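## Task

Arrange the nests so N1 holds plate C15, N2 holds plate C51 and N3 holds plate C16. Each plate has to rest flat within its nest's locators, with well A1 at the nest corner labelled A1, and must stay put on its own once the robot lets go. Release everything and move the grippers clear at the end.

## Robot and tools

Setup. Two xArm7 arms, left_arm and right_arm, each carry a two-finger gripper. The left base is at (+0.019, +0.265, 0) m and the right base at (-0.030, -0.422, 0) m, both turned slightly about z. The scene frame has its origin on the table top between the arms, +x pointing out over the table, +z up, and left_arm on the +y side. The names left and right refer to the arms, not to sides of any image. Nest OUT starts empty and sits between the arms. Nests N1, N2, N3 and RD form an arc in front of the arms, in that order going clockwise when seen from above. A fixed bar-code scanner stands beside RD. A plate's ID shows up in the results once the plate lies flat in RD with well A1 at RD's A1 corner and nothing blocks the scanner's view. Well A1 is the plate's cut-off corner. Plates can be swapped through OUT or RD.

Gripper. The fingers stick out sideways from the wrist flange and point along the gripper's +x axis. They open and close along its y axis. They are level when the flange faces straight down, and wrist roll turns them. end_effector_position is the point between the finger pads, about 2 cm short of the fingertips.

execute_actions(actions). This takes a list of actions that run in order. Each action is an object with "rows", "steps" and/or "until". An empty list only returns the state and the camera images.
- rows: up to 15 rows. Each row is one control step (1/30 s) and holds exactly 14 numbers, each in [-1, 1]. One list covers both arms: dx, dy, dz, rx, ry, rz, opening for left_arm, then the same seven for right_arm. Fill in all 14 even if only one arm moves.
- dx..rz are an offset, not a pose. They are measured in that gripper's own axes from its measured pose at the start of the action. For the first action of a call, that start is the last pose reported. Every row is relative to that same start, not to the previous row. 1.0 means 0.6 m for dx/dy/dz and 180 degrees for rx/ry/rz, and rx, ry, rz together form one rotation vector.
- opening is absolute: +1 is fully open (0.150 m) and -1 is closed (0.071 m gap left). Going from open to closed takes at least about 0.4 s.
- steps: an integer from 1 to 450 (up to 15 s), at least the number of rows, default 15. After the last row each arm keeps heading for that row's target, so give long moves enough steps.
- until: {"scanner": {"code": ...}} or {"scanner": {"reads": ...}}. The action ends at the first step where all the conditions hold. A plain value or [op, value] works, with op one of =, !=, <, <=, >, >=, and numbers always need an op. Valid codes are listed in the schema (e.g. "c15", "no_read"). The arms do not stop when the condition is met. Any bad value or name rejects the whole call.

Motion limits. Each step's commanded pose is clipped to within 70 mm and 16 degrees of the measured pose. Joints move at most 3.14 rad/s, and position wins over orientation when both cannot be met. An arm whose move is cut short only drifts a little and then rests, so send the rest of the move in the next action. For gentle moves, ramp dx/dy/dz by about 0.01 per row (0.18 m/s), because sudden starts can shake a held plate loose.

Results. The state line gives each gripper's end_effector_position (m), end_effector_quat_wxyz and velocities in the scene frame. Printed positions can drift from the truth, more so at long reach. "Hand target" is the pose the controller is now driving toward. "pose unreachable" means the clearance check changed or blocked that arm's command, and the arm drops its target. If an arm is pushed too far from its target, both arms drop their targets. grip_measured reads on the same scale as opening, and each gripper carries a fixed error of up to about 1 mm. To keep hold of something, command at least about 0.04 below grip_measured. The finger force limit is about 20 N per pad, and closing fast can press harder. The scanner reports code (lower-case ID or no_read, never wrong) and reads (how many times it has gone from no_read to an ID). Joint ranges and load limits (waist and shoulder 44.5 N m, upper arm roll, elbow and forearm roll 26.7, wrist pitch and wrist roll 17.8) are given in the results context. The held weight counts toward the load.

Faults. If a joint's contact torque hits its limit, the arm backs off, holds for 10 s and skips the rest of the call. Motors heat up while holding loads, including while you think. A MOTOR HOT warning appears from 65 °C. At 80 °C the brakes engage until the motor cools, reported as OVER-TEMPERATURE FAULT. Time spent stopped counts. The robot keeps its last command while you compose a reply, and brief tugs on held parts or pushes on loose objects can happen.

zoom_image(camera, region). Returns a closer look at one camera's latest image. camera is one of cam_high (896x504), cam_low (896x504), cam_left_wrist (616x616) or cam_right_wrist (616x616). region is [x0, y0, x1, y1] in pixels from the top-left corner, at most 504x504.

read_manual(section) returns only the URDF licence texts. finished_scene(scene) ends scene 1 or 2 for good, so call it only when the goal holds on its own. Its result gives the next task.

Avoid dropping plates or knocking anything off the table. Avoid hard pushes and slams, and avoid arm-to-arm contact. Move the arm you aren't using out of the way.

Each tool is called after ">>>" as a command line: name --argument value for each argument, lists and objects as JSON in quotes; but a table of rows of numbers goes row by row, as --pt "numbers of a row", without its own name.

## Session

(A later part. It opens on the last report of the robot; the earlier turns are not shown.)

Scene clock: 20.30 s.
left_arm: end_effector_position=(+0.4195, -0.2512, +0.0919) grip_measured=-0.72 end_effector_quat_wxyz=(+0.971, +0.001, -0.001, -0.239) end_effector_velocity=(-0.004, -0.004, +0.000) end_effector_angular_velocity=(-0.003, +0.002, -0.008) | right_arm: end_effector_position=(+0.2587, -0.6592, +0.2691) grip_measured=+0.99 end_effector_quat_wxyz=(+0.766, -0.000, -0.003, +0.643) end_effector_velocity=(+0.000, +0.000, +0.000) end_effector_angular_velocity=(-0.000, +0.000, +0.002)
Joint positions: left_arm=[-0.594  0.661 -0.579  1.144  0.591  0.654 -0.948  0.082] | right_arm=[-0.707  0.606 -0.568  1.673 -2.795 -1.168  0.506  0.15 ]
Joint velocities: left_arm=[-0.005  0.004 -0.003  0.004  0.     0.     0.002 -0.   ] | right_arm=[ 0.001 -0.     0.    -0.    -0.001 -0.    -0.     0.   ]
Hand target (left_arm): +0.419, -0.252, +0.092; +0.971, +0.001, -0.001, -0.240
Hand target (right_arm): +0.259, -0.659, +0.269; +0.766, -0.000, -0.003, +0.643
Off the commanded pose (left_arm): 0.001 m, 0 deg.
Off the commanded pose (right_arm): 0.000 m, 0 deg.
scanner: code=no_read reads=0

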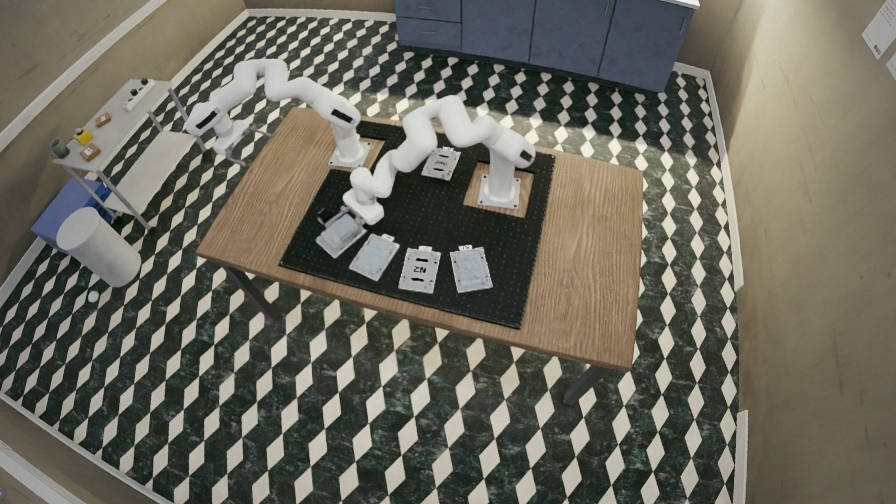

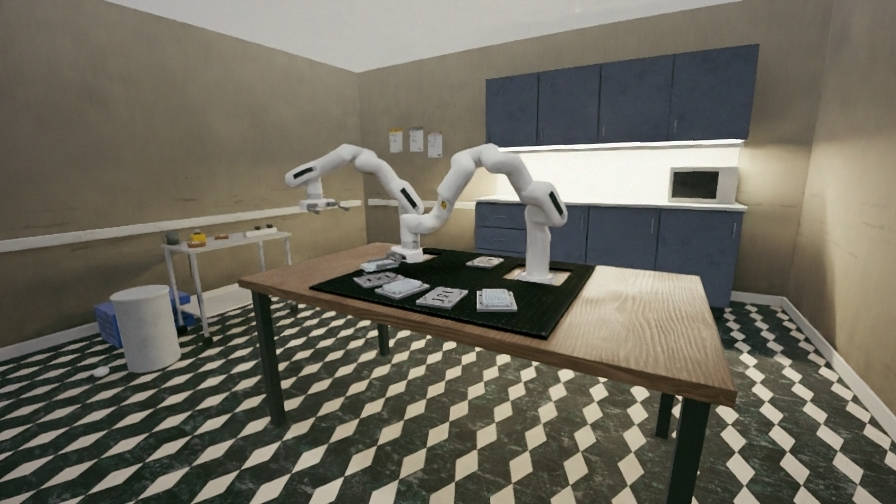

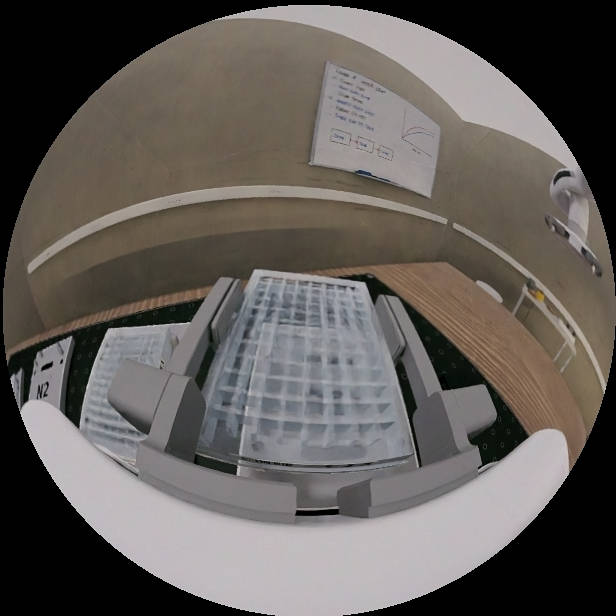

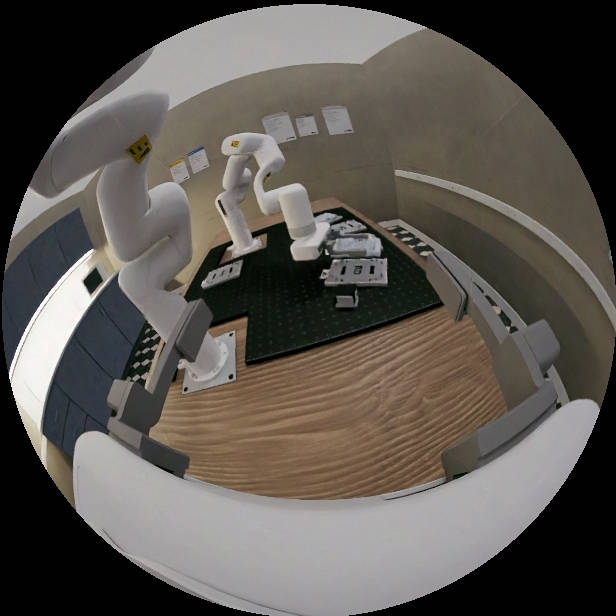

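>>> execute_actions --actions '[{"rows": [[-0.001,-0.006,-0.001,0,0,0,-0.78,0,0,0,0,0,0,1],[-0.002,-0.014,-0.002,0,0,0,-0.78,0,0,0,0,0,0,1],[-0.0035,-0.023,-0.003,0,0,0,-0.78,0,0,0,0,0,0,1],[-0.005,-0.032,-0.004,0,0,0,-0.78,0,0,0,0,0,0,1],[-0.006,-0.039,-0.004,0,0,0,-0.78,0,0,0,0,0,0,1],[-0.0067,-0.0433,-0.004,0,0,0,-0.78,0,0,0,0,0,0,1]], "steps": 16}]'

>>> zoom_image --camera "cam_left_wrist" --region '[150, 250, 470, 530]'

Scene clock: 21.10 s.
left_arm: end_effector_position=(+0.4054, -0.2730, +0.0920) grip_measured=-0.72 end_effector_quat_wxyz=(+0.971, -0.000, -0.003, -0.239) end_effector_velocity=(-0.010, +0.008, -0.020) end_effector_angular_velocity=(+0.036, +0.025, -0.007) | right_arm: end_effector_position=(+0.2587, -0.6592, +0.2691) grip_measured=+0.99 end_effector_quat_wxyz=(+0.766, -0.000, -0.003, +0.643) end_effector_velocity=(-0.000, -0.000, +0.000) end_effector_angular_velocity=(+0.001, +0.000, -0.002)
Joint positions: left_arm=[-0.652  0.692 -0.575  1.194  0.598  0.672 -0.993  0.082] | right_arm=[-0.707  0.606 -0.568  1.673 -2.795 -1.168  0.506  0.15 ]
Joint velocities: left_arm=[-0.003  0.014  0.003 -0.023 -0.001  0.009 -0.001 -0.   ] | right_arm=[-0.001  0.    -0.    -0.     0.001 -0.001  0.001 -0.   ]
Hand target (left_arm): +0.404, -0.272, +0.090; +0.971, +0.001, -0.001, -0.239
Hand target (right_arm): +0.259, -0.659, +0.269; +0.766, -0.000, -0.003, +0.643
Off the commanded pose (left_arm): 0.003 m, 0 deg.
Off the commanded pose (right_arm): 0.000 m, 0 deg.
scanner: code=no_read reads=0

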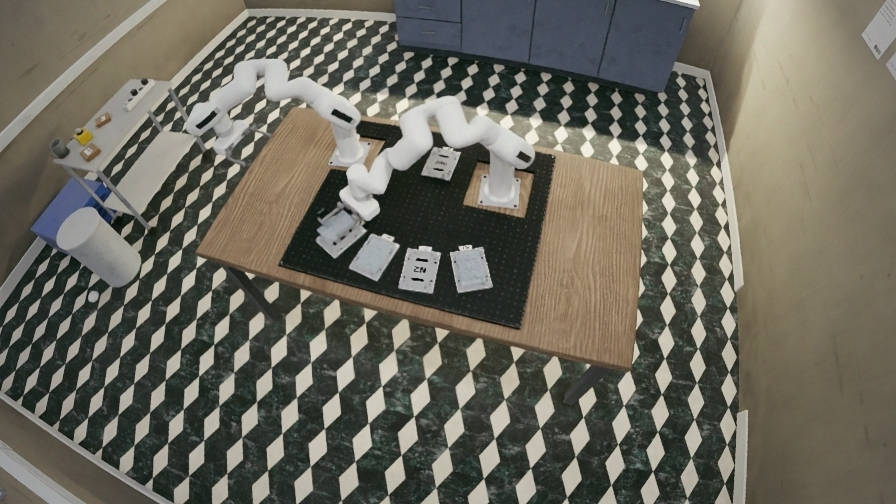

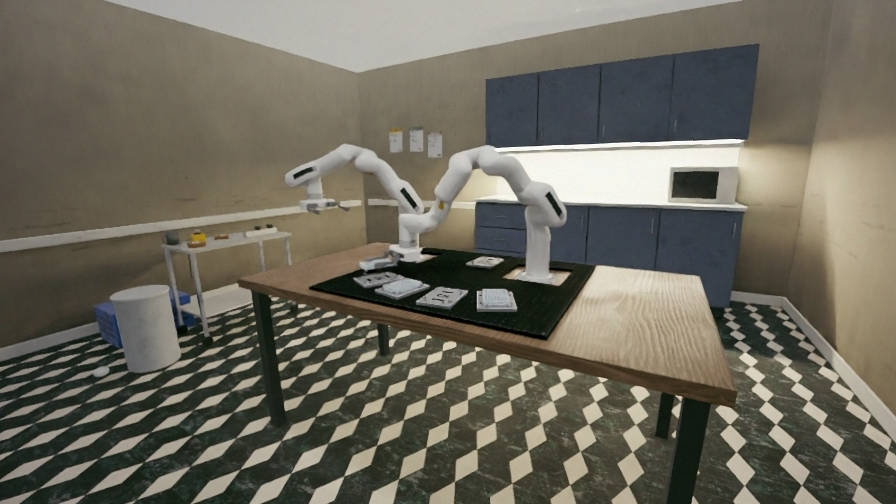

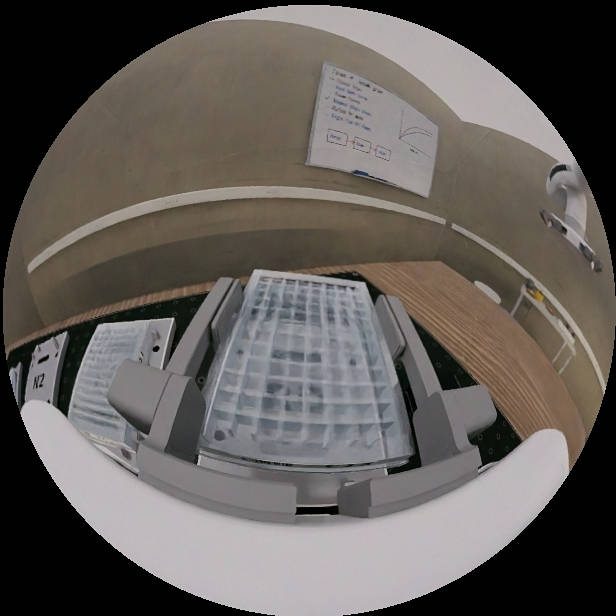

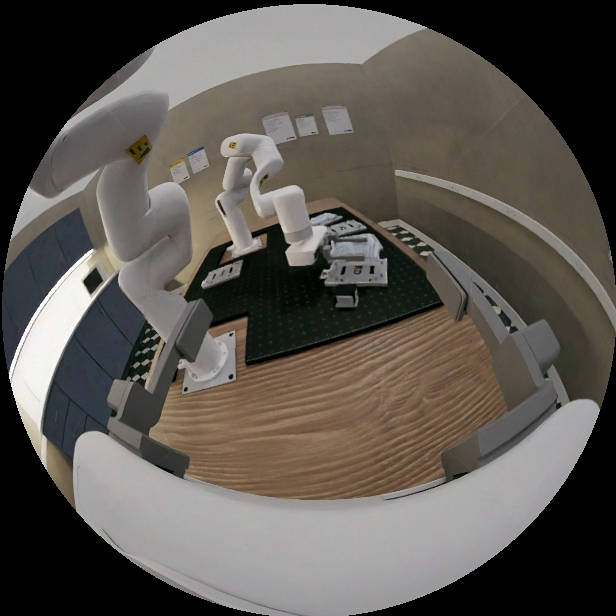

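Region (150, 250, 470, 530) of cam_left_wrist's 616x616 image, scaled by 1.575, with more detail than that image has; it fills the top 441 rows of this view, and the rest is white.

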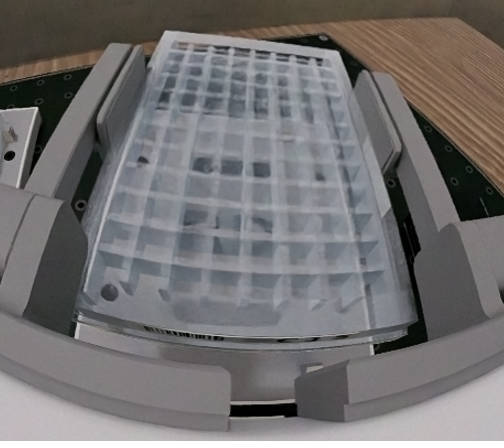

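>>> execute_actions --actions '[]'

>>> zoom_image --camera "cam_left_wrist" --region '[150, 250, 470, 530]'

Scene clock: 21.20 s.
left_arm: end_effector_position=(+0.4044, -0.2726, +0.0905) grip_measured=-0.72 end_effector_quat_wxyz=(+0.971, +0.001, -0.002, -0.239) end_effector_velocity=(-0.007, +0.002, -0.009) end_effector_angular_velocity=(+0.015, +0.013, -0.007) | right_arm: end_effector_position=(+0.2587, -0.6592, +0.2691) grip_measured=+0.99 end_effector_quat_wxyz=(+0.766, -0.000, -0.003, +0.643) end_effector_velocity=(-0.000, +0.000, -0.000) end_effector_angular_velocity=(-0.000, +0.002, +0.001)
Joint positions: left_arm=[-0.652  0.693 -0.575  1.192  0.598  0.673 -0.993  0.082] | right_arm=[-0.707  0.606 -0.568  1.673 -2.795 -1.168  0.506  0.15 ]
Joint velocities: left_arm=[-0.004  0.008 -0.001 -0.009 -0.001  0.005  0.     0.   ] | right_arm=[ 0.001  0.    -0.    -0.    -0.001  0.    -0.    -0.   ]
Hand target (left_arm): +0.404, -0.272, +0.090; +0.971, +0.001, -0.001, -0.239
Hand target (right_arm): +0.259, -0.659, +0.269; +0.766, -0.000, -0.003, +0.643
Off the commanded pose (left_arm): 0.001 m, 0 deg.
Off the commanded pose (right_arm): 0.000 m, 0 deg.
scanner: code=no_read reads=0

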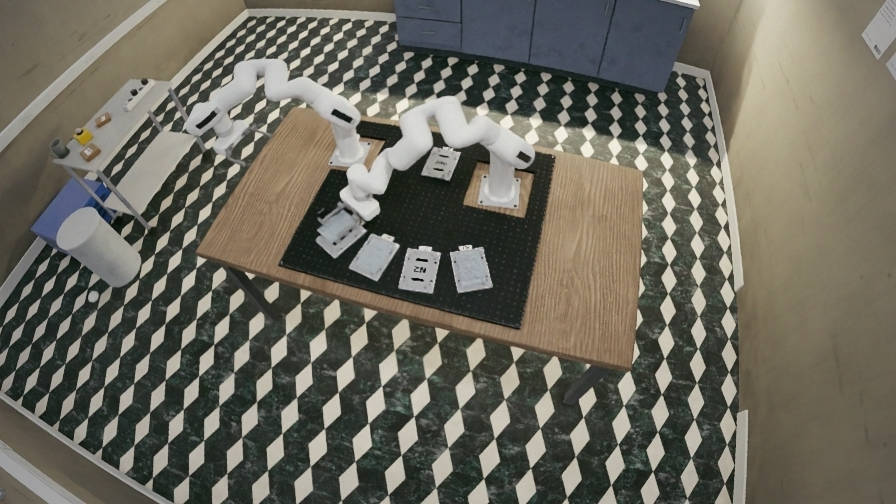

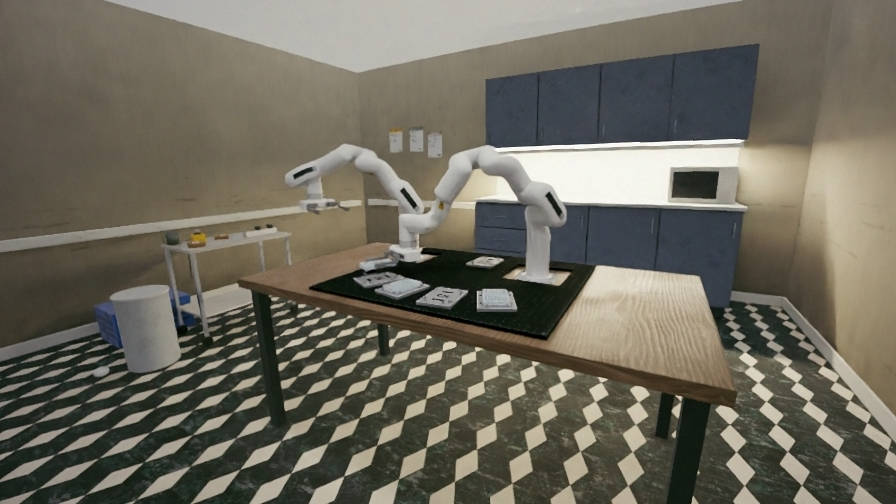

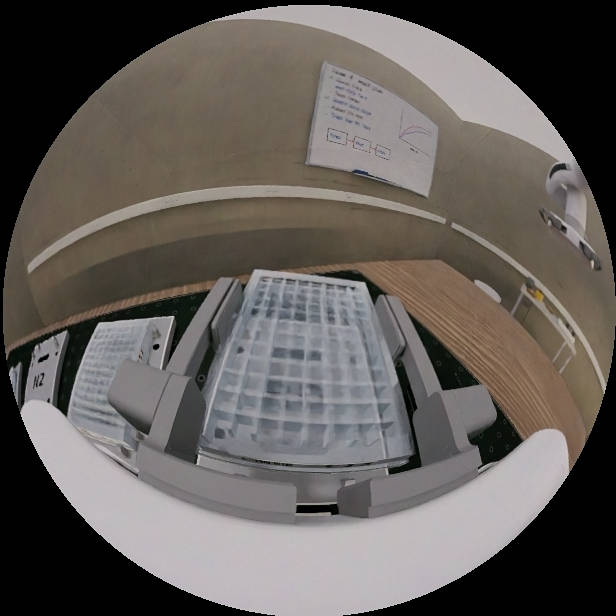

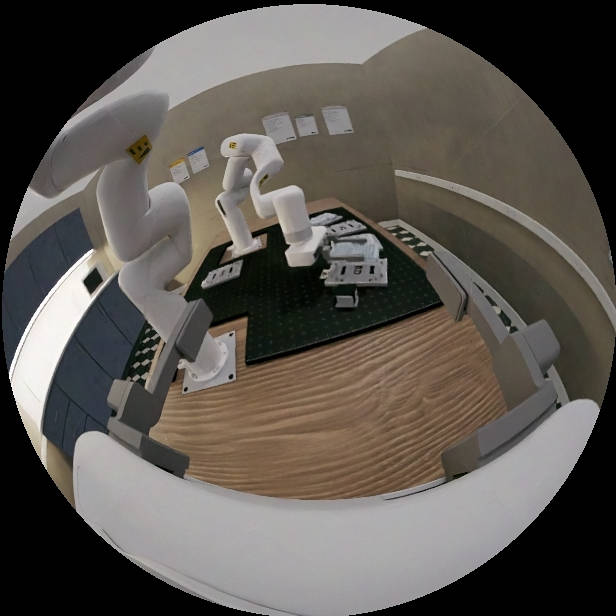

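Region (150, 250, 470, 530) of cam_left_wrist's 616x616 image, scaled by 1.575, with more detail than that image has; it fills the top 441 rows of this view, and the rest is white.

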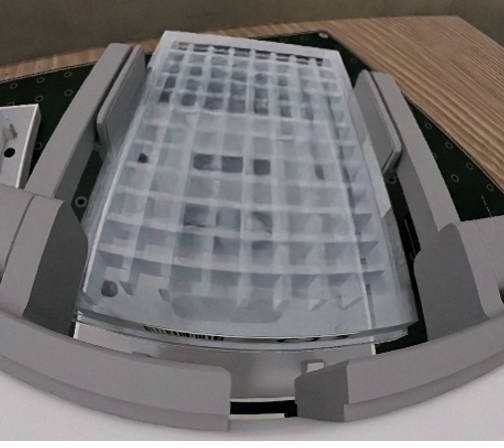

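>>> execute_actions --actions '[{"rows": [[0.0004,0.0005,-0.005,0,0,0.0017,-0.78,0,0,0,0,0,0,1],[0.0008,0.001,-0.011,0,0,0.0033,-0.78,0,0,0,0,0,0,1],[0.0008,0.001,-0.018,0,0,0.0033,-0.78,0,0,0,0,0,0,1],[0.0008,0.001,-0.025,0,0,0.0033,-0.78,0,0,0,0,0,0,1],[0.0008,0.001,-0.032,0,0,0.0033,-0.78,0,0,0,0,0,0,1],[0.0008,0.001,-0.039,0,0,0.0033,-0.78,0,0,0,0,0,0,1],[0.0008,0.001,-0.046,0,0,0.0033,-0.78,0,0,0,0,0,0,1],[0.0008,0.001,-0.053,0,0,0.0033,-0.78,0,0,0,0,0,0,1],[0.0008,0.001,-0.059,0,0,0.0033,-0.78,0,0,0,0,0,0,1],[0.0008,0.001,-0.063,0,0,0.0033,-0.78,0,0,0,0,0,0,1]], "steps": 20}]'

>>> zoom_image --camera "cam_left_wrist" --region '[150, 250, 470, 530]'

Scene clock: 22.13 s.
left_arm: end_effector_position=(+0.4055, -0.2728, +0.0535) grip_measured=-0.72 end_effector_quat_wxyz=(+0.972, +0.000, -0.002, -0.234) end_effector_velocity=(-0.000, +0.003, -0.005) end_effector_angular_velocity=(+0.008, +0.004, +0.002) | right_arm: end_effector_position=(+0.2587, -0.6592, +0.2691) grip_measured=+0.99 end_effector_quat_wxyz=(+0.766, -0.000, -0.003, +0.643) end_effector_velocity=(-0.000, -0.000, -0.000) end_effector_angular_velocity=(-0.000, +0.000, -0.000)
Joint positions: left_arm=[-0.695  0.779 -0.518  1.221  0.656  0.614 -1.041  0.082] | right_arm=[-0.707  0.606 -0.568  1.673 -2.795 -1.168  0.506  0.15 ]
Joint velocities: left_arm=[ 0.001  0.004  0.003 -0.005  0.001  0.001 -0.001 -0.   ] | right_arm=[-0.     0.    -0.    -0.    -0.     0.001  0.    -0.   ]
Hand target (left_arm): +0.405, -0.272, +0.053; +0.972, +0.001, -0.002, -0.234
Hand target (right_arm): +0.259, -0.659, +0.269; +0.766, -0.000, -0.003, +0.643
Off the commanded pose (left_arm): 0.001 m, 0 deg.
Off the commanded pose (right_arm): 0.000 m, 0 deg.
scanner: code=no_read reads=0

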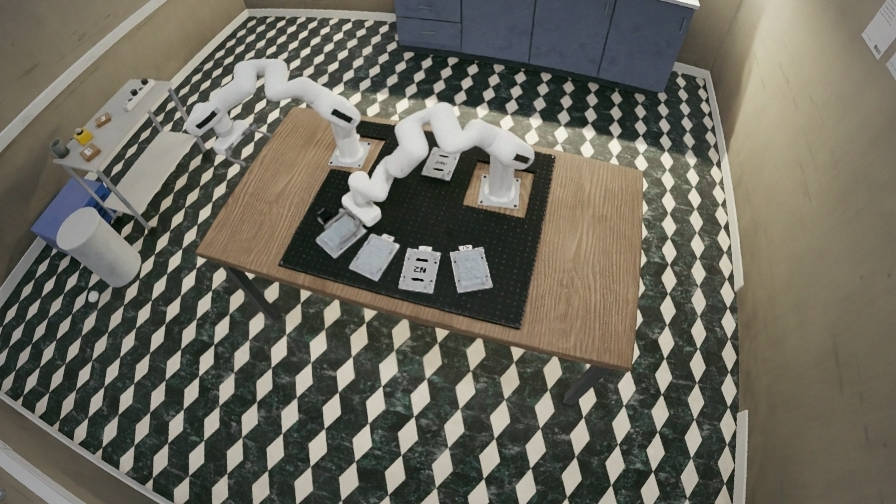

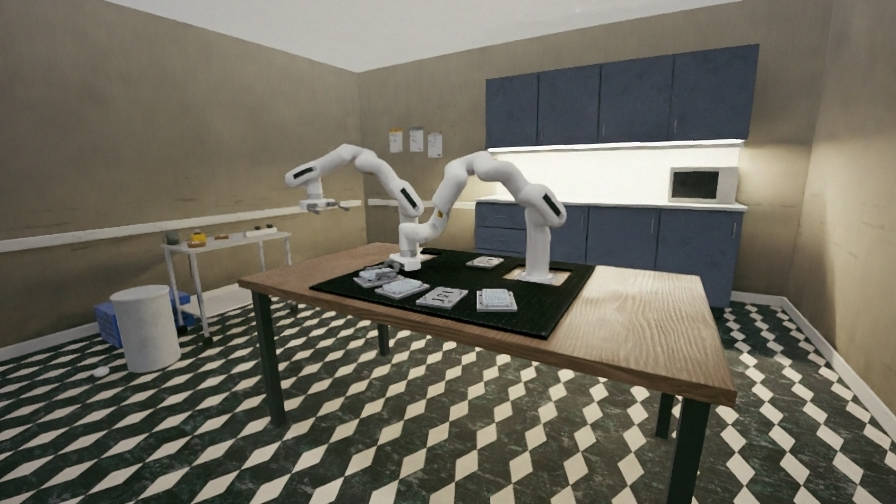

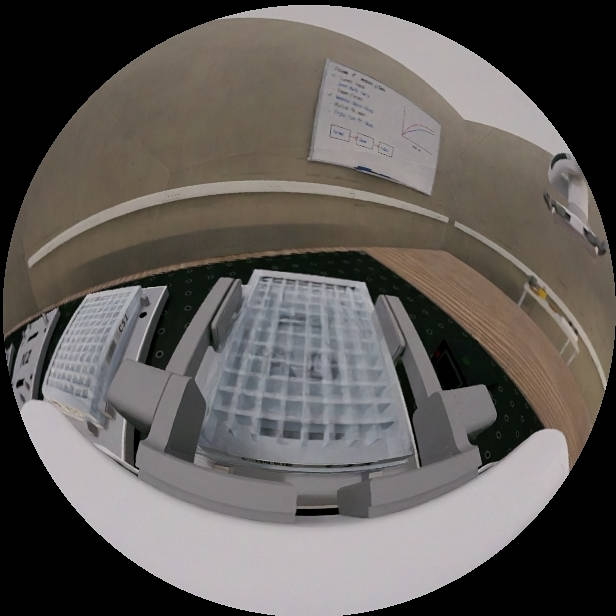

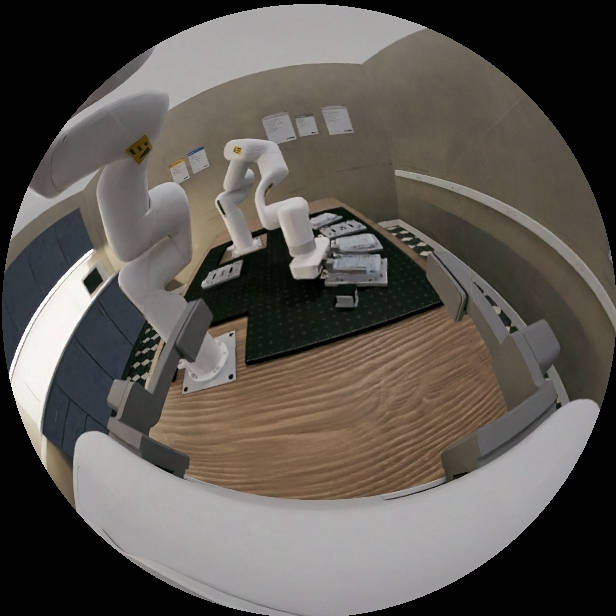

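Region (150, 250, 470, 530) of cam_left_wrist's 616x616 image, scaled by 1.575, with more detail than that image has; it fills the top 441 rows of this view, and the rest is white.

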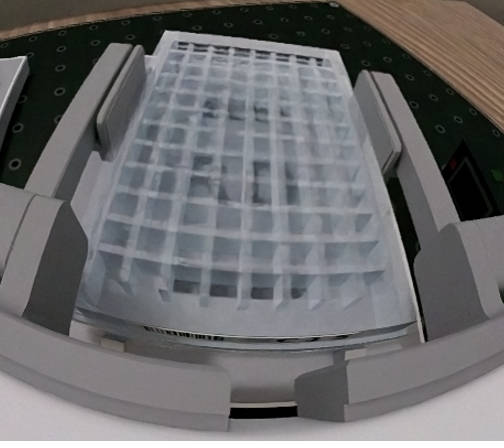

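>>> execute_actions --actions '[{"rows": [[0,0,-0.004,0,0,0,-0.78,0,0,0,0,0,0,1],[0,0,-0.008,0,0,0,-0.78,0,0,0,0,0,0,1],[0,0,-0.012,0,0,0,-0.78,0,0,0,0,0,0,1],[0,0,-0.016,0,0,0,-0.78,0,0,0,0,0,0,1],[0,0,-0.02,0,0,0,-0.78,0,0,0,0,0,0,1]], "steps": 14}]'

Scene clock: 22.70 s.
left_arm: end_effector_position=(+0.4065, -0.2745, +0.0459) grip_measured=-0.71 end_effector_quat_wxyz=(+0.972, -0.003, -0.005, -0.234) end_effector_velocity=(+0.001, +0.001, -0.006) end_effector_angular_velocity=(+0.006, +0.005, -0.002) | right_arm: end_effector_position=(+0.2587, -0.6592, +0.2691) grip_measured=+0.99 end_effector_quat_wxyz=(+0.766, -0.000, -0.003, +0.643) end_effector_velocity=(+0.001, +0.000, -0.000) end_effector_angular_velocity=(+0.001, -0.000, +0.001)
Joint positions: left_arm=[-0.708  0.802 -0.503  1.234  0.674  0.594 -1.054  0.082] | right_arm=[-0.707  0.606 -0.568  1.673 -2.795 -1.168  0.506  0.15 ]
Joint velocities: left_arm=[ 0.003  0.011  0.001  0.003  0.004  0.002  0.004 -0.   ] | right_arm=[ 0.001  0.001 -0.     0.     0.001 -0.    -0.    -0.   ]
Hand target (left_arm): +0.406, -0.273, +0.042; +0.972, +0.000, -0.002, -0.234
Hand target (right_arm): +0.259, -0.659, +0.269; +0.766, -0.000, -0.003, +0.643
Off the commanded pose (left_arm): 0.005 m, 0 deg.
Off the commanded pose (right_arm): 0.000 m, 0 deg.
scanner: code=no_read reads=0

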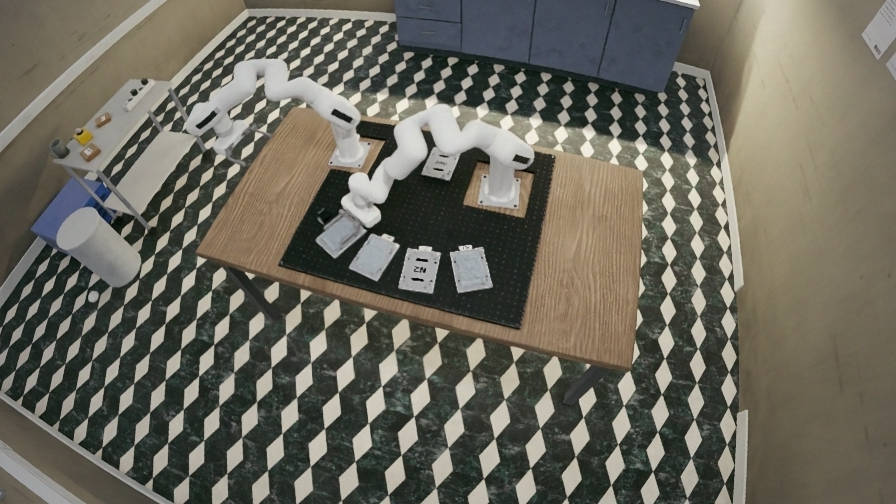

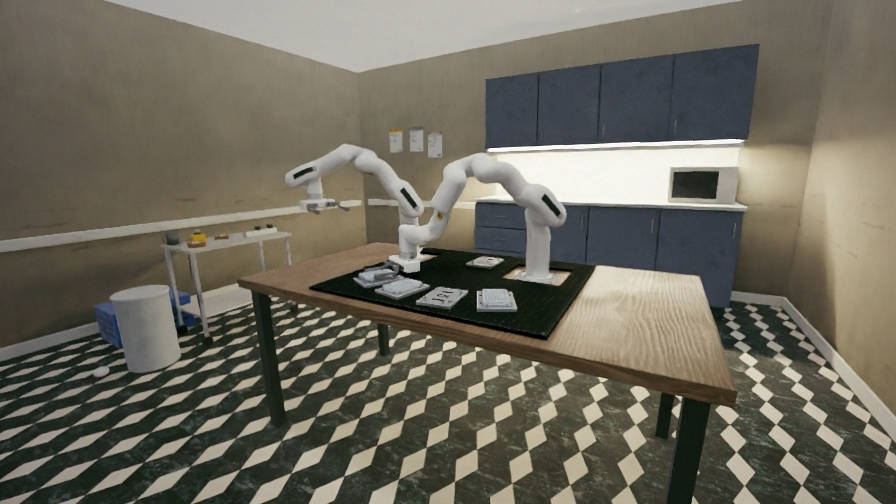

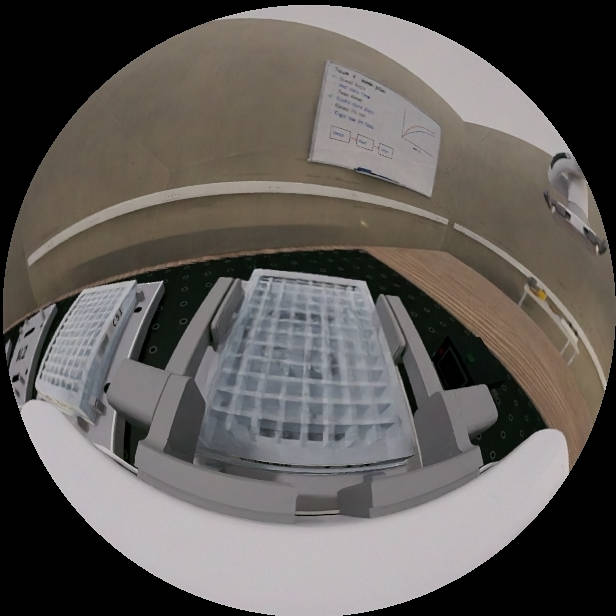

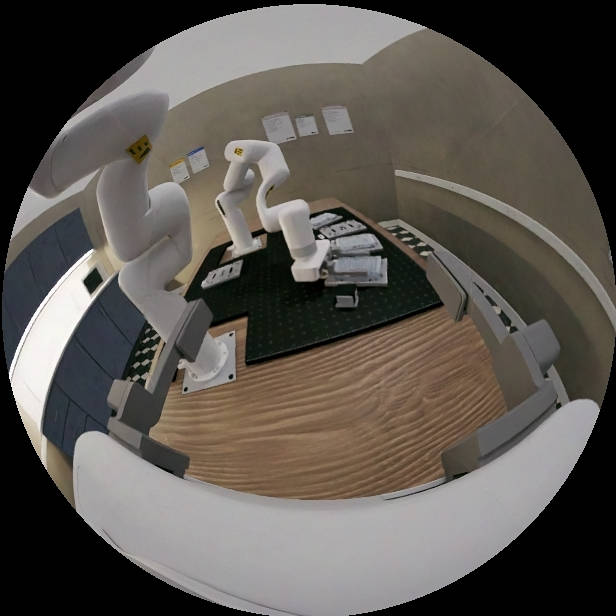

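>>> execute_actions --actions '[{"rows": [[0,0,0.006,0,0,0,-0.78,0,0,0,0,0,0,1],[0,0,0.012,0,0,0,-0.78,0,0,0,0,0,0,1],[0,0,0.016,0,0,0,-0.78,0,0,0,0,0,0,1]], "steps": 10}]'

>>> zoom_image --camera "cam_left_wrist" --region '[150, 250, 470, 530]'

>>> zoom_image --camera "cam_right_wrist" --region '[280, 225, 410, 315]'

Scene clock: 23.23 s.
left_arm: end_effector_position=(+0.4058, -0.2715, +0.0500) grip_measured=-0.71 end_effector_quat_wxyz=(+0.972, +0.001, -0.002, -0.233) end_effector_velocity=(-0.001, -0.007, +0.014) end_effector_angular_velocity=(-0.020, -0.012, -0.002) | right_arm: end_effector_position=(+0.2587, -0.6592, +0.2691) grip_measured=+0.99 end_effector_quat_wxyz=(+0.766, -0.000, -0.003, +0.643) end_effector_velocity=(-0.000, -0.000, -0.001) end_effector_angular_velocity=(+0.000, +0.002, +0.001)
Joint positions: left_arm=[-0.698  0.785 -0.513  1.222  0.658  0.61  -1.044  0.082] | right_arm=[-0.707  0.606 -0.568  1.673 -2.795 -1.168  0.506  0.15 ]
Joint velocities: left_arm=[-0.003 -0.021 -0.009  0.    -0.005 -0.003 -0.004  0.   ] | right_arm=[-0.001  0.002 -0.    -0.    -0.     0.001 -0.001 -0.   ]
Hand target (left_arm): +0.406, -0.274, +0.055; +0.972, -0.003, -0.005, -0.234
Hand target (right_arm): +0.259, -0.659, +0.269; +0.766, -0.000, -0.003, +0.643
Off the commanded pose (left_arm): 0.006 m, 1 deg.
Off the commanded pose (right_arm): 0.000 m, 0 deg.
scanner: code=no_read reads=0

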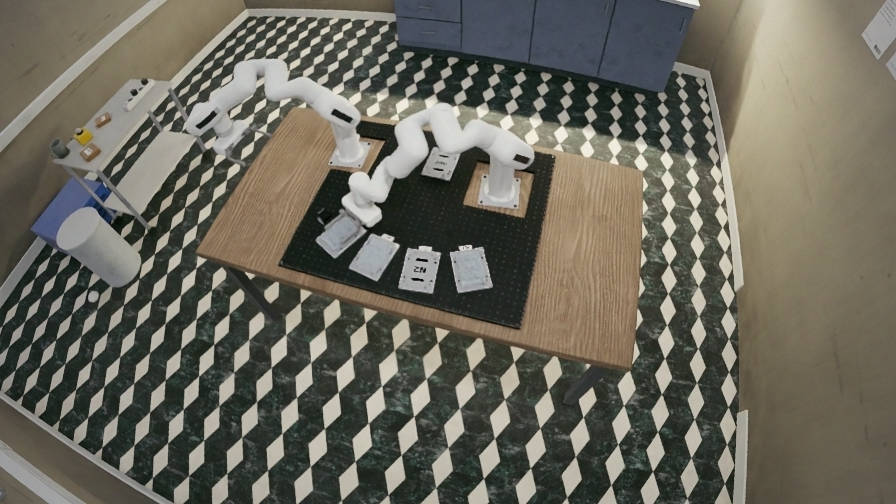

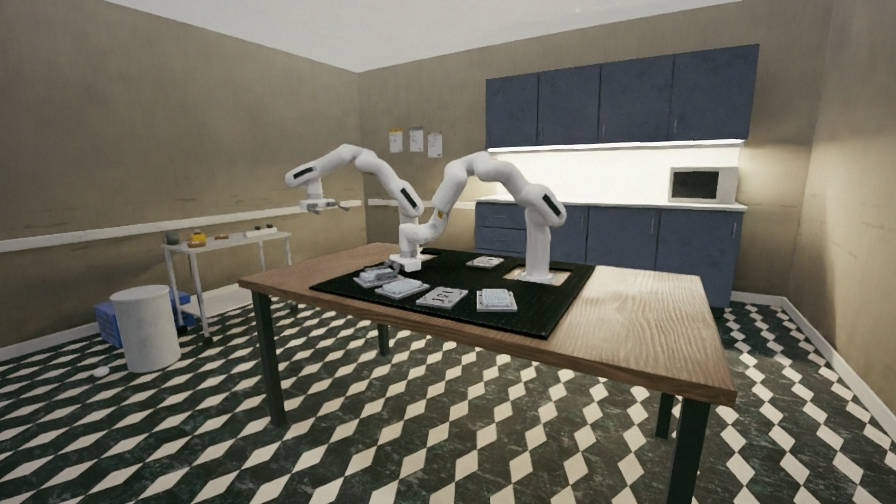

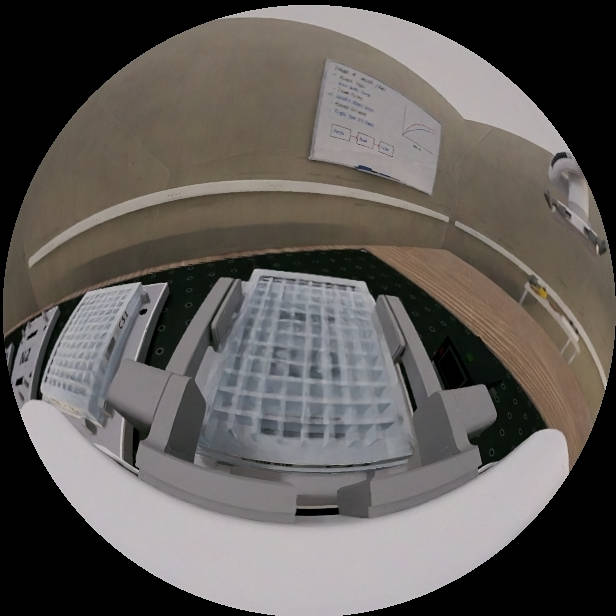

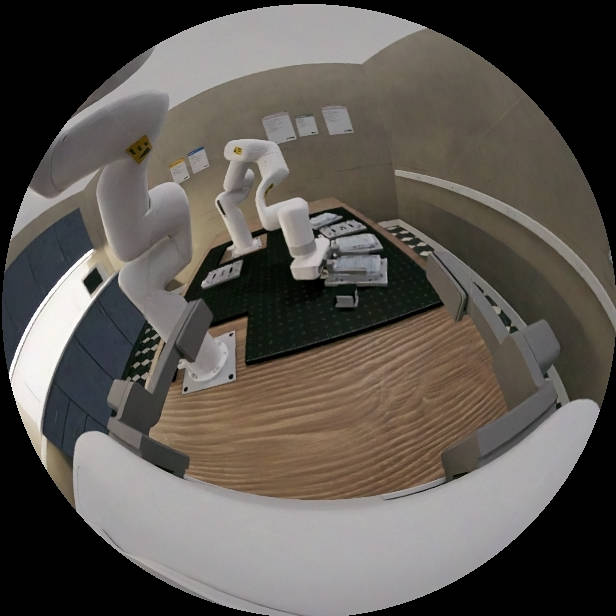

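Region (150, 250, 470, 530) of cam_left_wrist's 616x616 image, scaled by 1.575, with more detail than that image has; it fills the top 441 rows of this view, and the rest is white.

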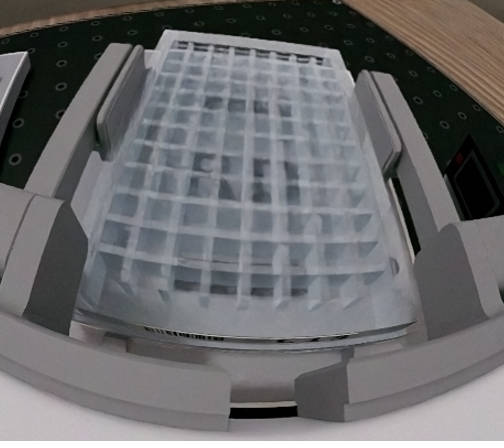

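Region (280, 225, 410, 315) of cam_right_wrist's 616x616 image, scaled by 3.877, with more detail than that image has; it fills the top 349 rows of this view, and the rest is white.

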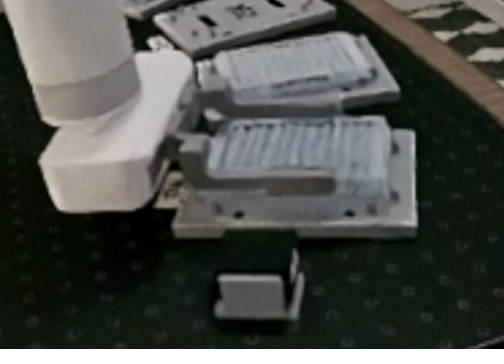

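>>> execute_actions --actions '[{"rows": [[0.0038,-0.0012,0.0033,0,0,0,-0.78,0,0,0,0,0,0,1]], "steps": 12}]'

>>> zoom_image --camera "cam_left_wrist" --region '[150, 250, 470, 530]'

Scene clock: 24.30 s.
left_arm: end_effector_position=(+0.4074, -0.2733, +0.0521) grip_measured=-0.71 end_effector_quat_wxyz=(+0.972, +0.001, -0.002, -0.233) end_effector_velocity=(+0.001, +0.001, +0.000) end_effector_angular_velocity=(-0.000, -0.000, +0.002) | right_arm: end_effector_position=(+0.2587, -0.6592, +0.2691) grip_measured=+0.99 end_effector_quat_wxyz=(+0.766, -0.000, -0.003, +0.643) end_effector_velocity=(-0.000, -0.000, -0.000) end_effector_angular_velocity=(+0.000, +0.000, -0.001)
Joint positions: left_arm=[-0.697  0.785 -0.516  1.23   0.654  0.618 -1.038  0.082] | right_arm=[-0.707  0.606 -0.568  1.673 -2.795 -1.168  0.506  0.15 ]
Joint velocities: left_arm=[ 0.002 -0.     0.    -0.     0.001 -0.    -0.     0.   ] | right_arm=[-0.     0.     0.    -0.    -0.    -0.     0.001  0.   ]
Hand target (left_arm): +0.408, -0.273, +0.052; +0.972, +0.001, -0.002, -0.233
Hand target (right_arm): +0.259, -0.659, +0.269; +0.766, -0.000, -0.003, +0.643
Off the commanded pose (left_arm): 0.000 m, 0 deg.
Off the commanded pose (right_arm): 0.000 m, 0 deg.
scanner: code=no_read reads=0

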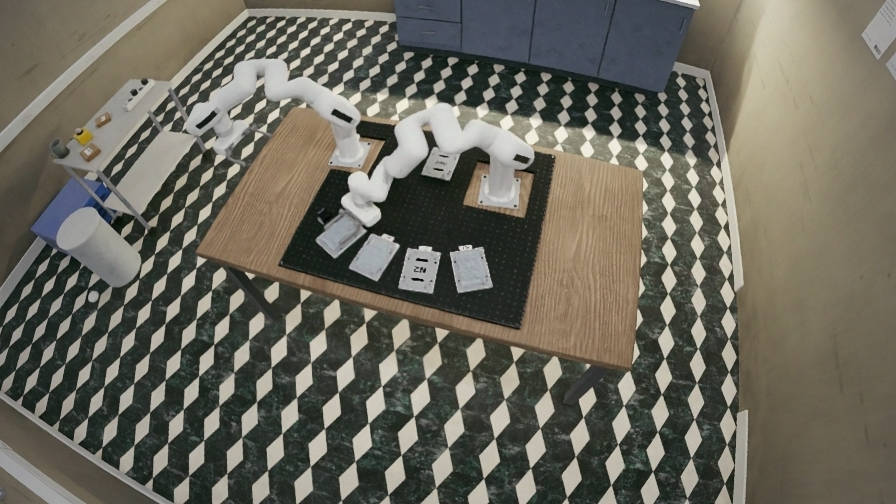

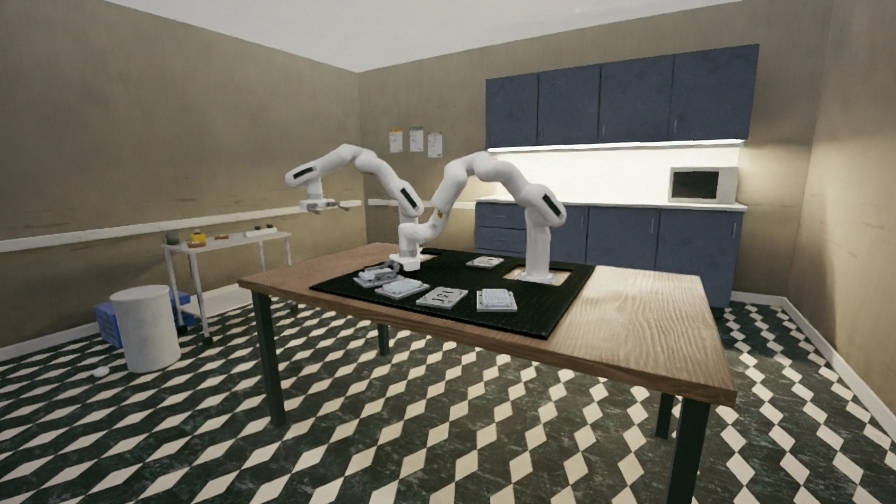

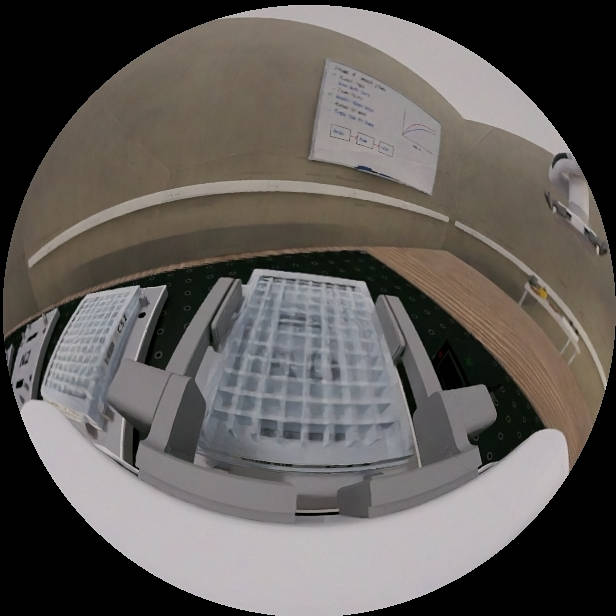

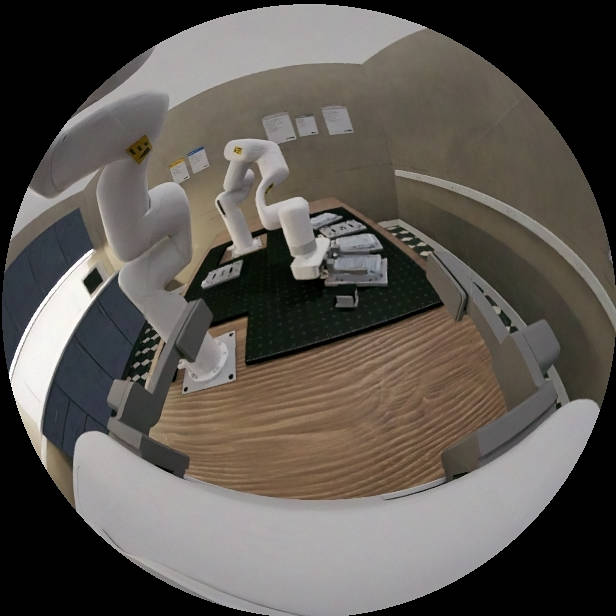

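Region (150, 250, 470, 530) of cam_left_wrist's 616x616 image, scaled by 1.575, with more detail than that image has; it fills the top 441 rows of this view, and the rest is white.

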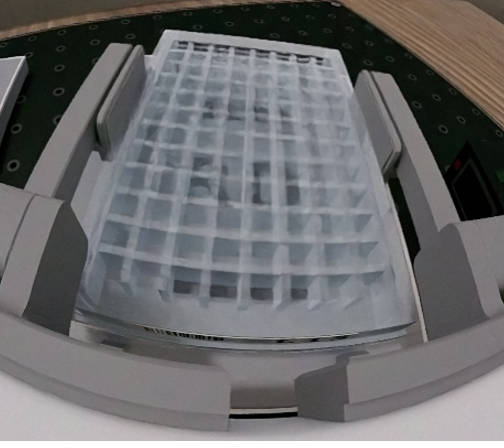

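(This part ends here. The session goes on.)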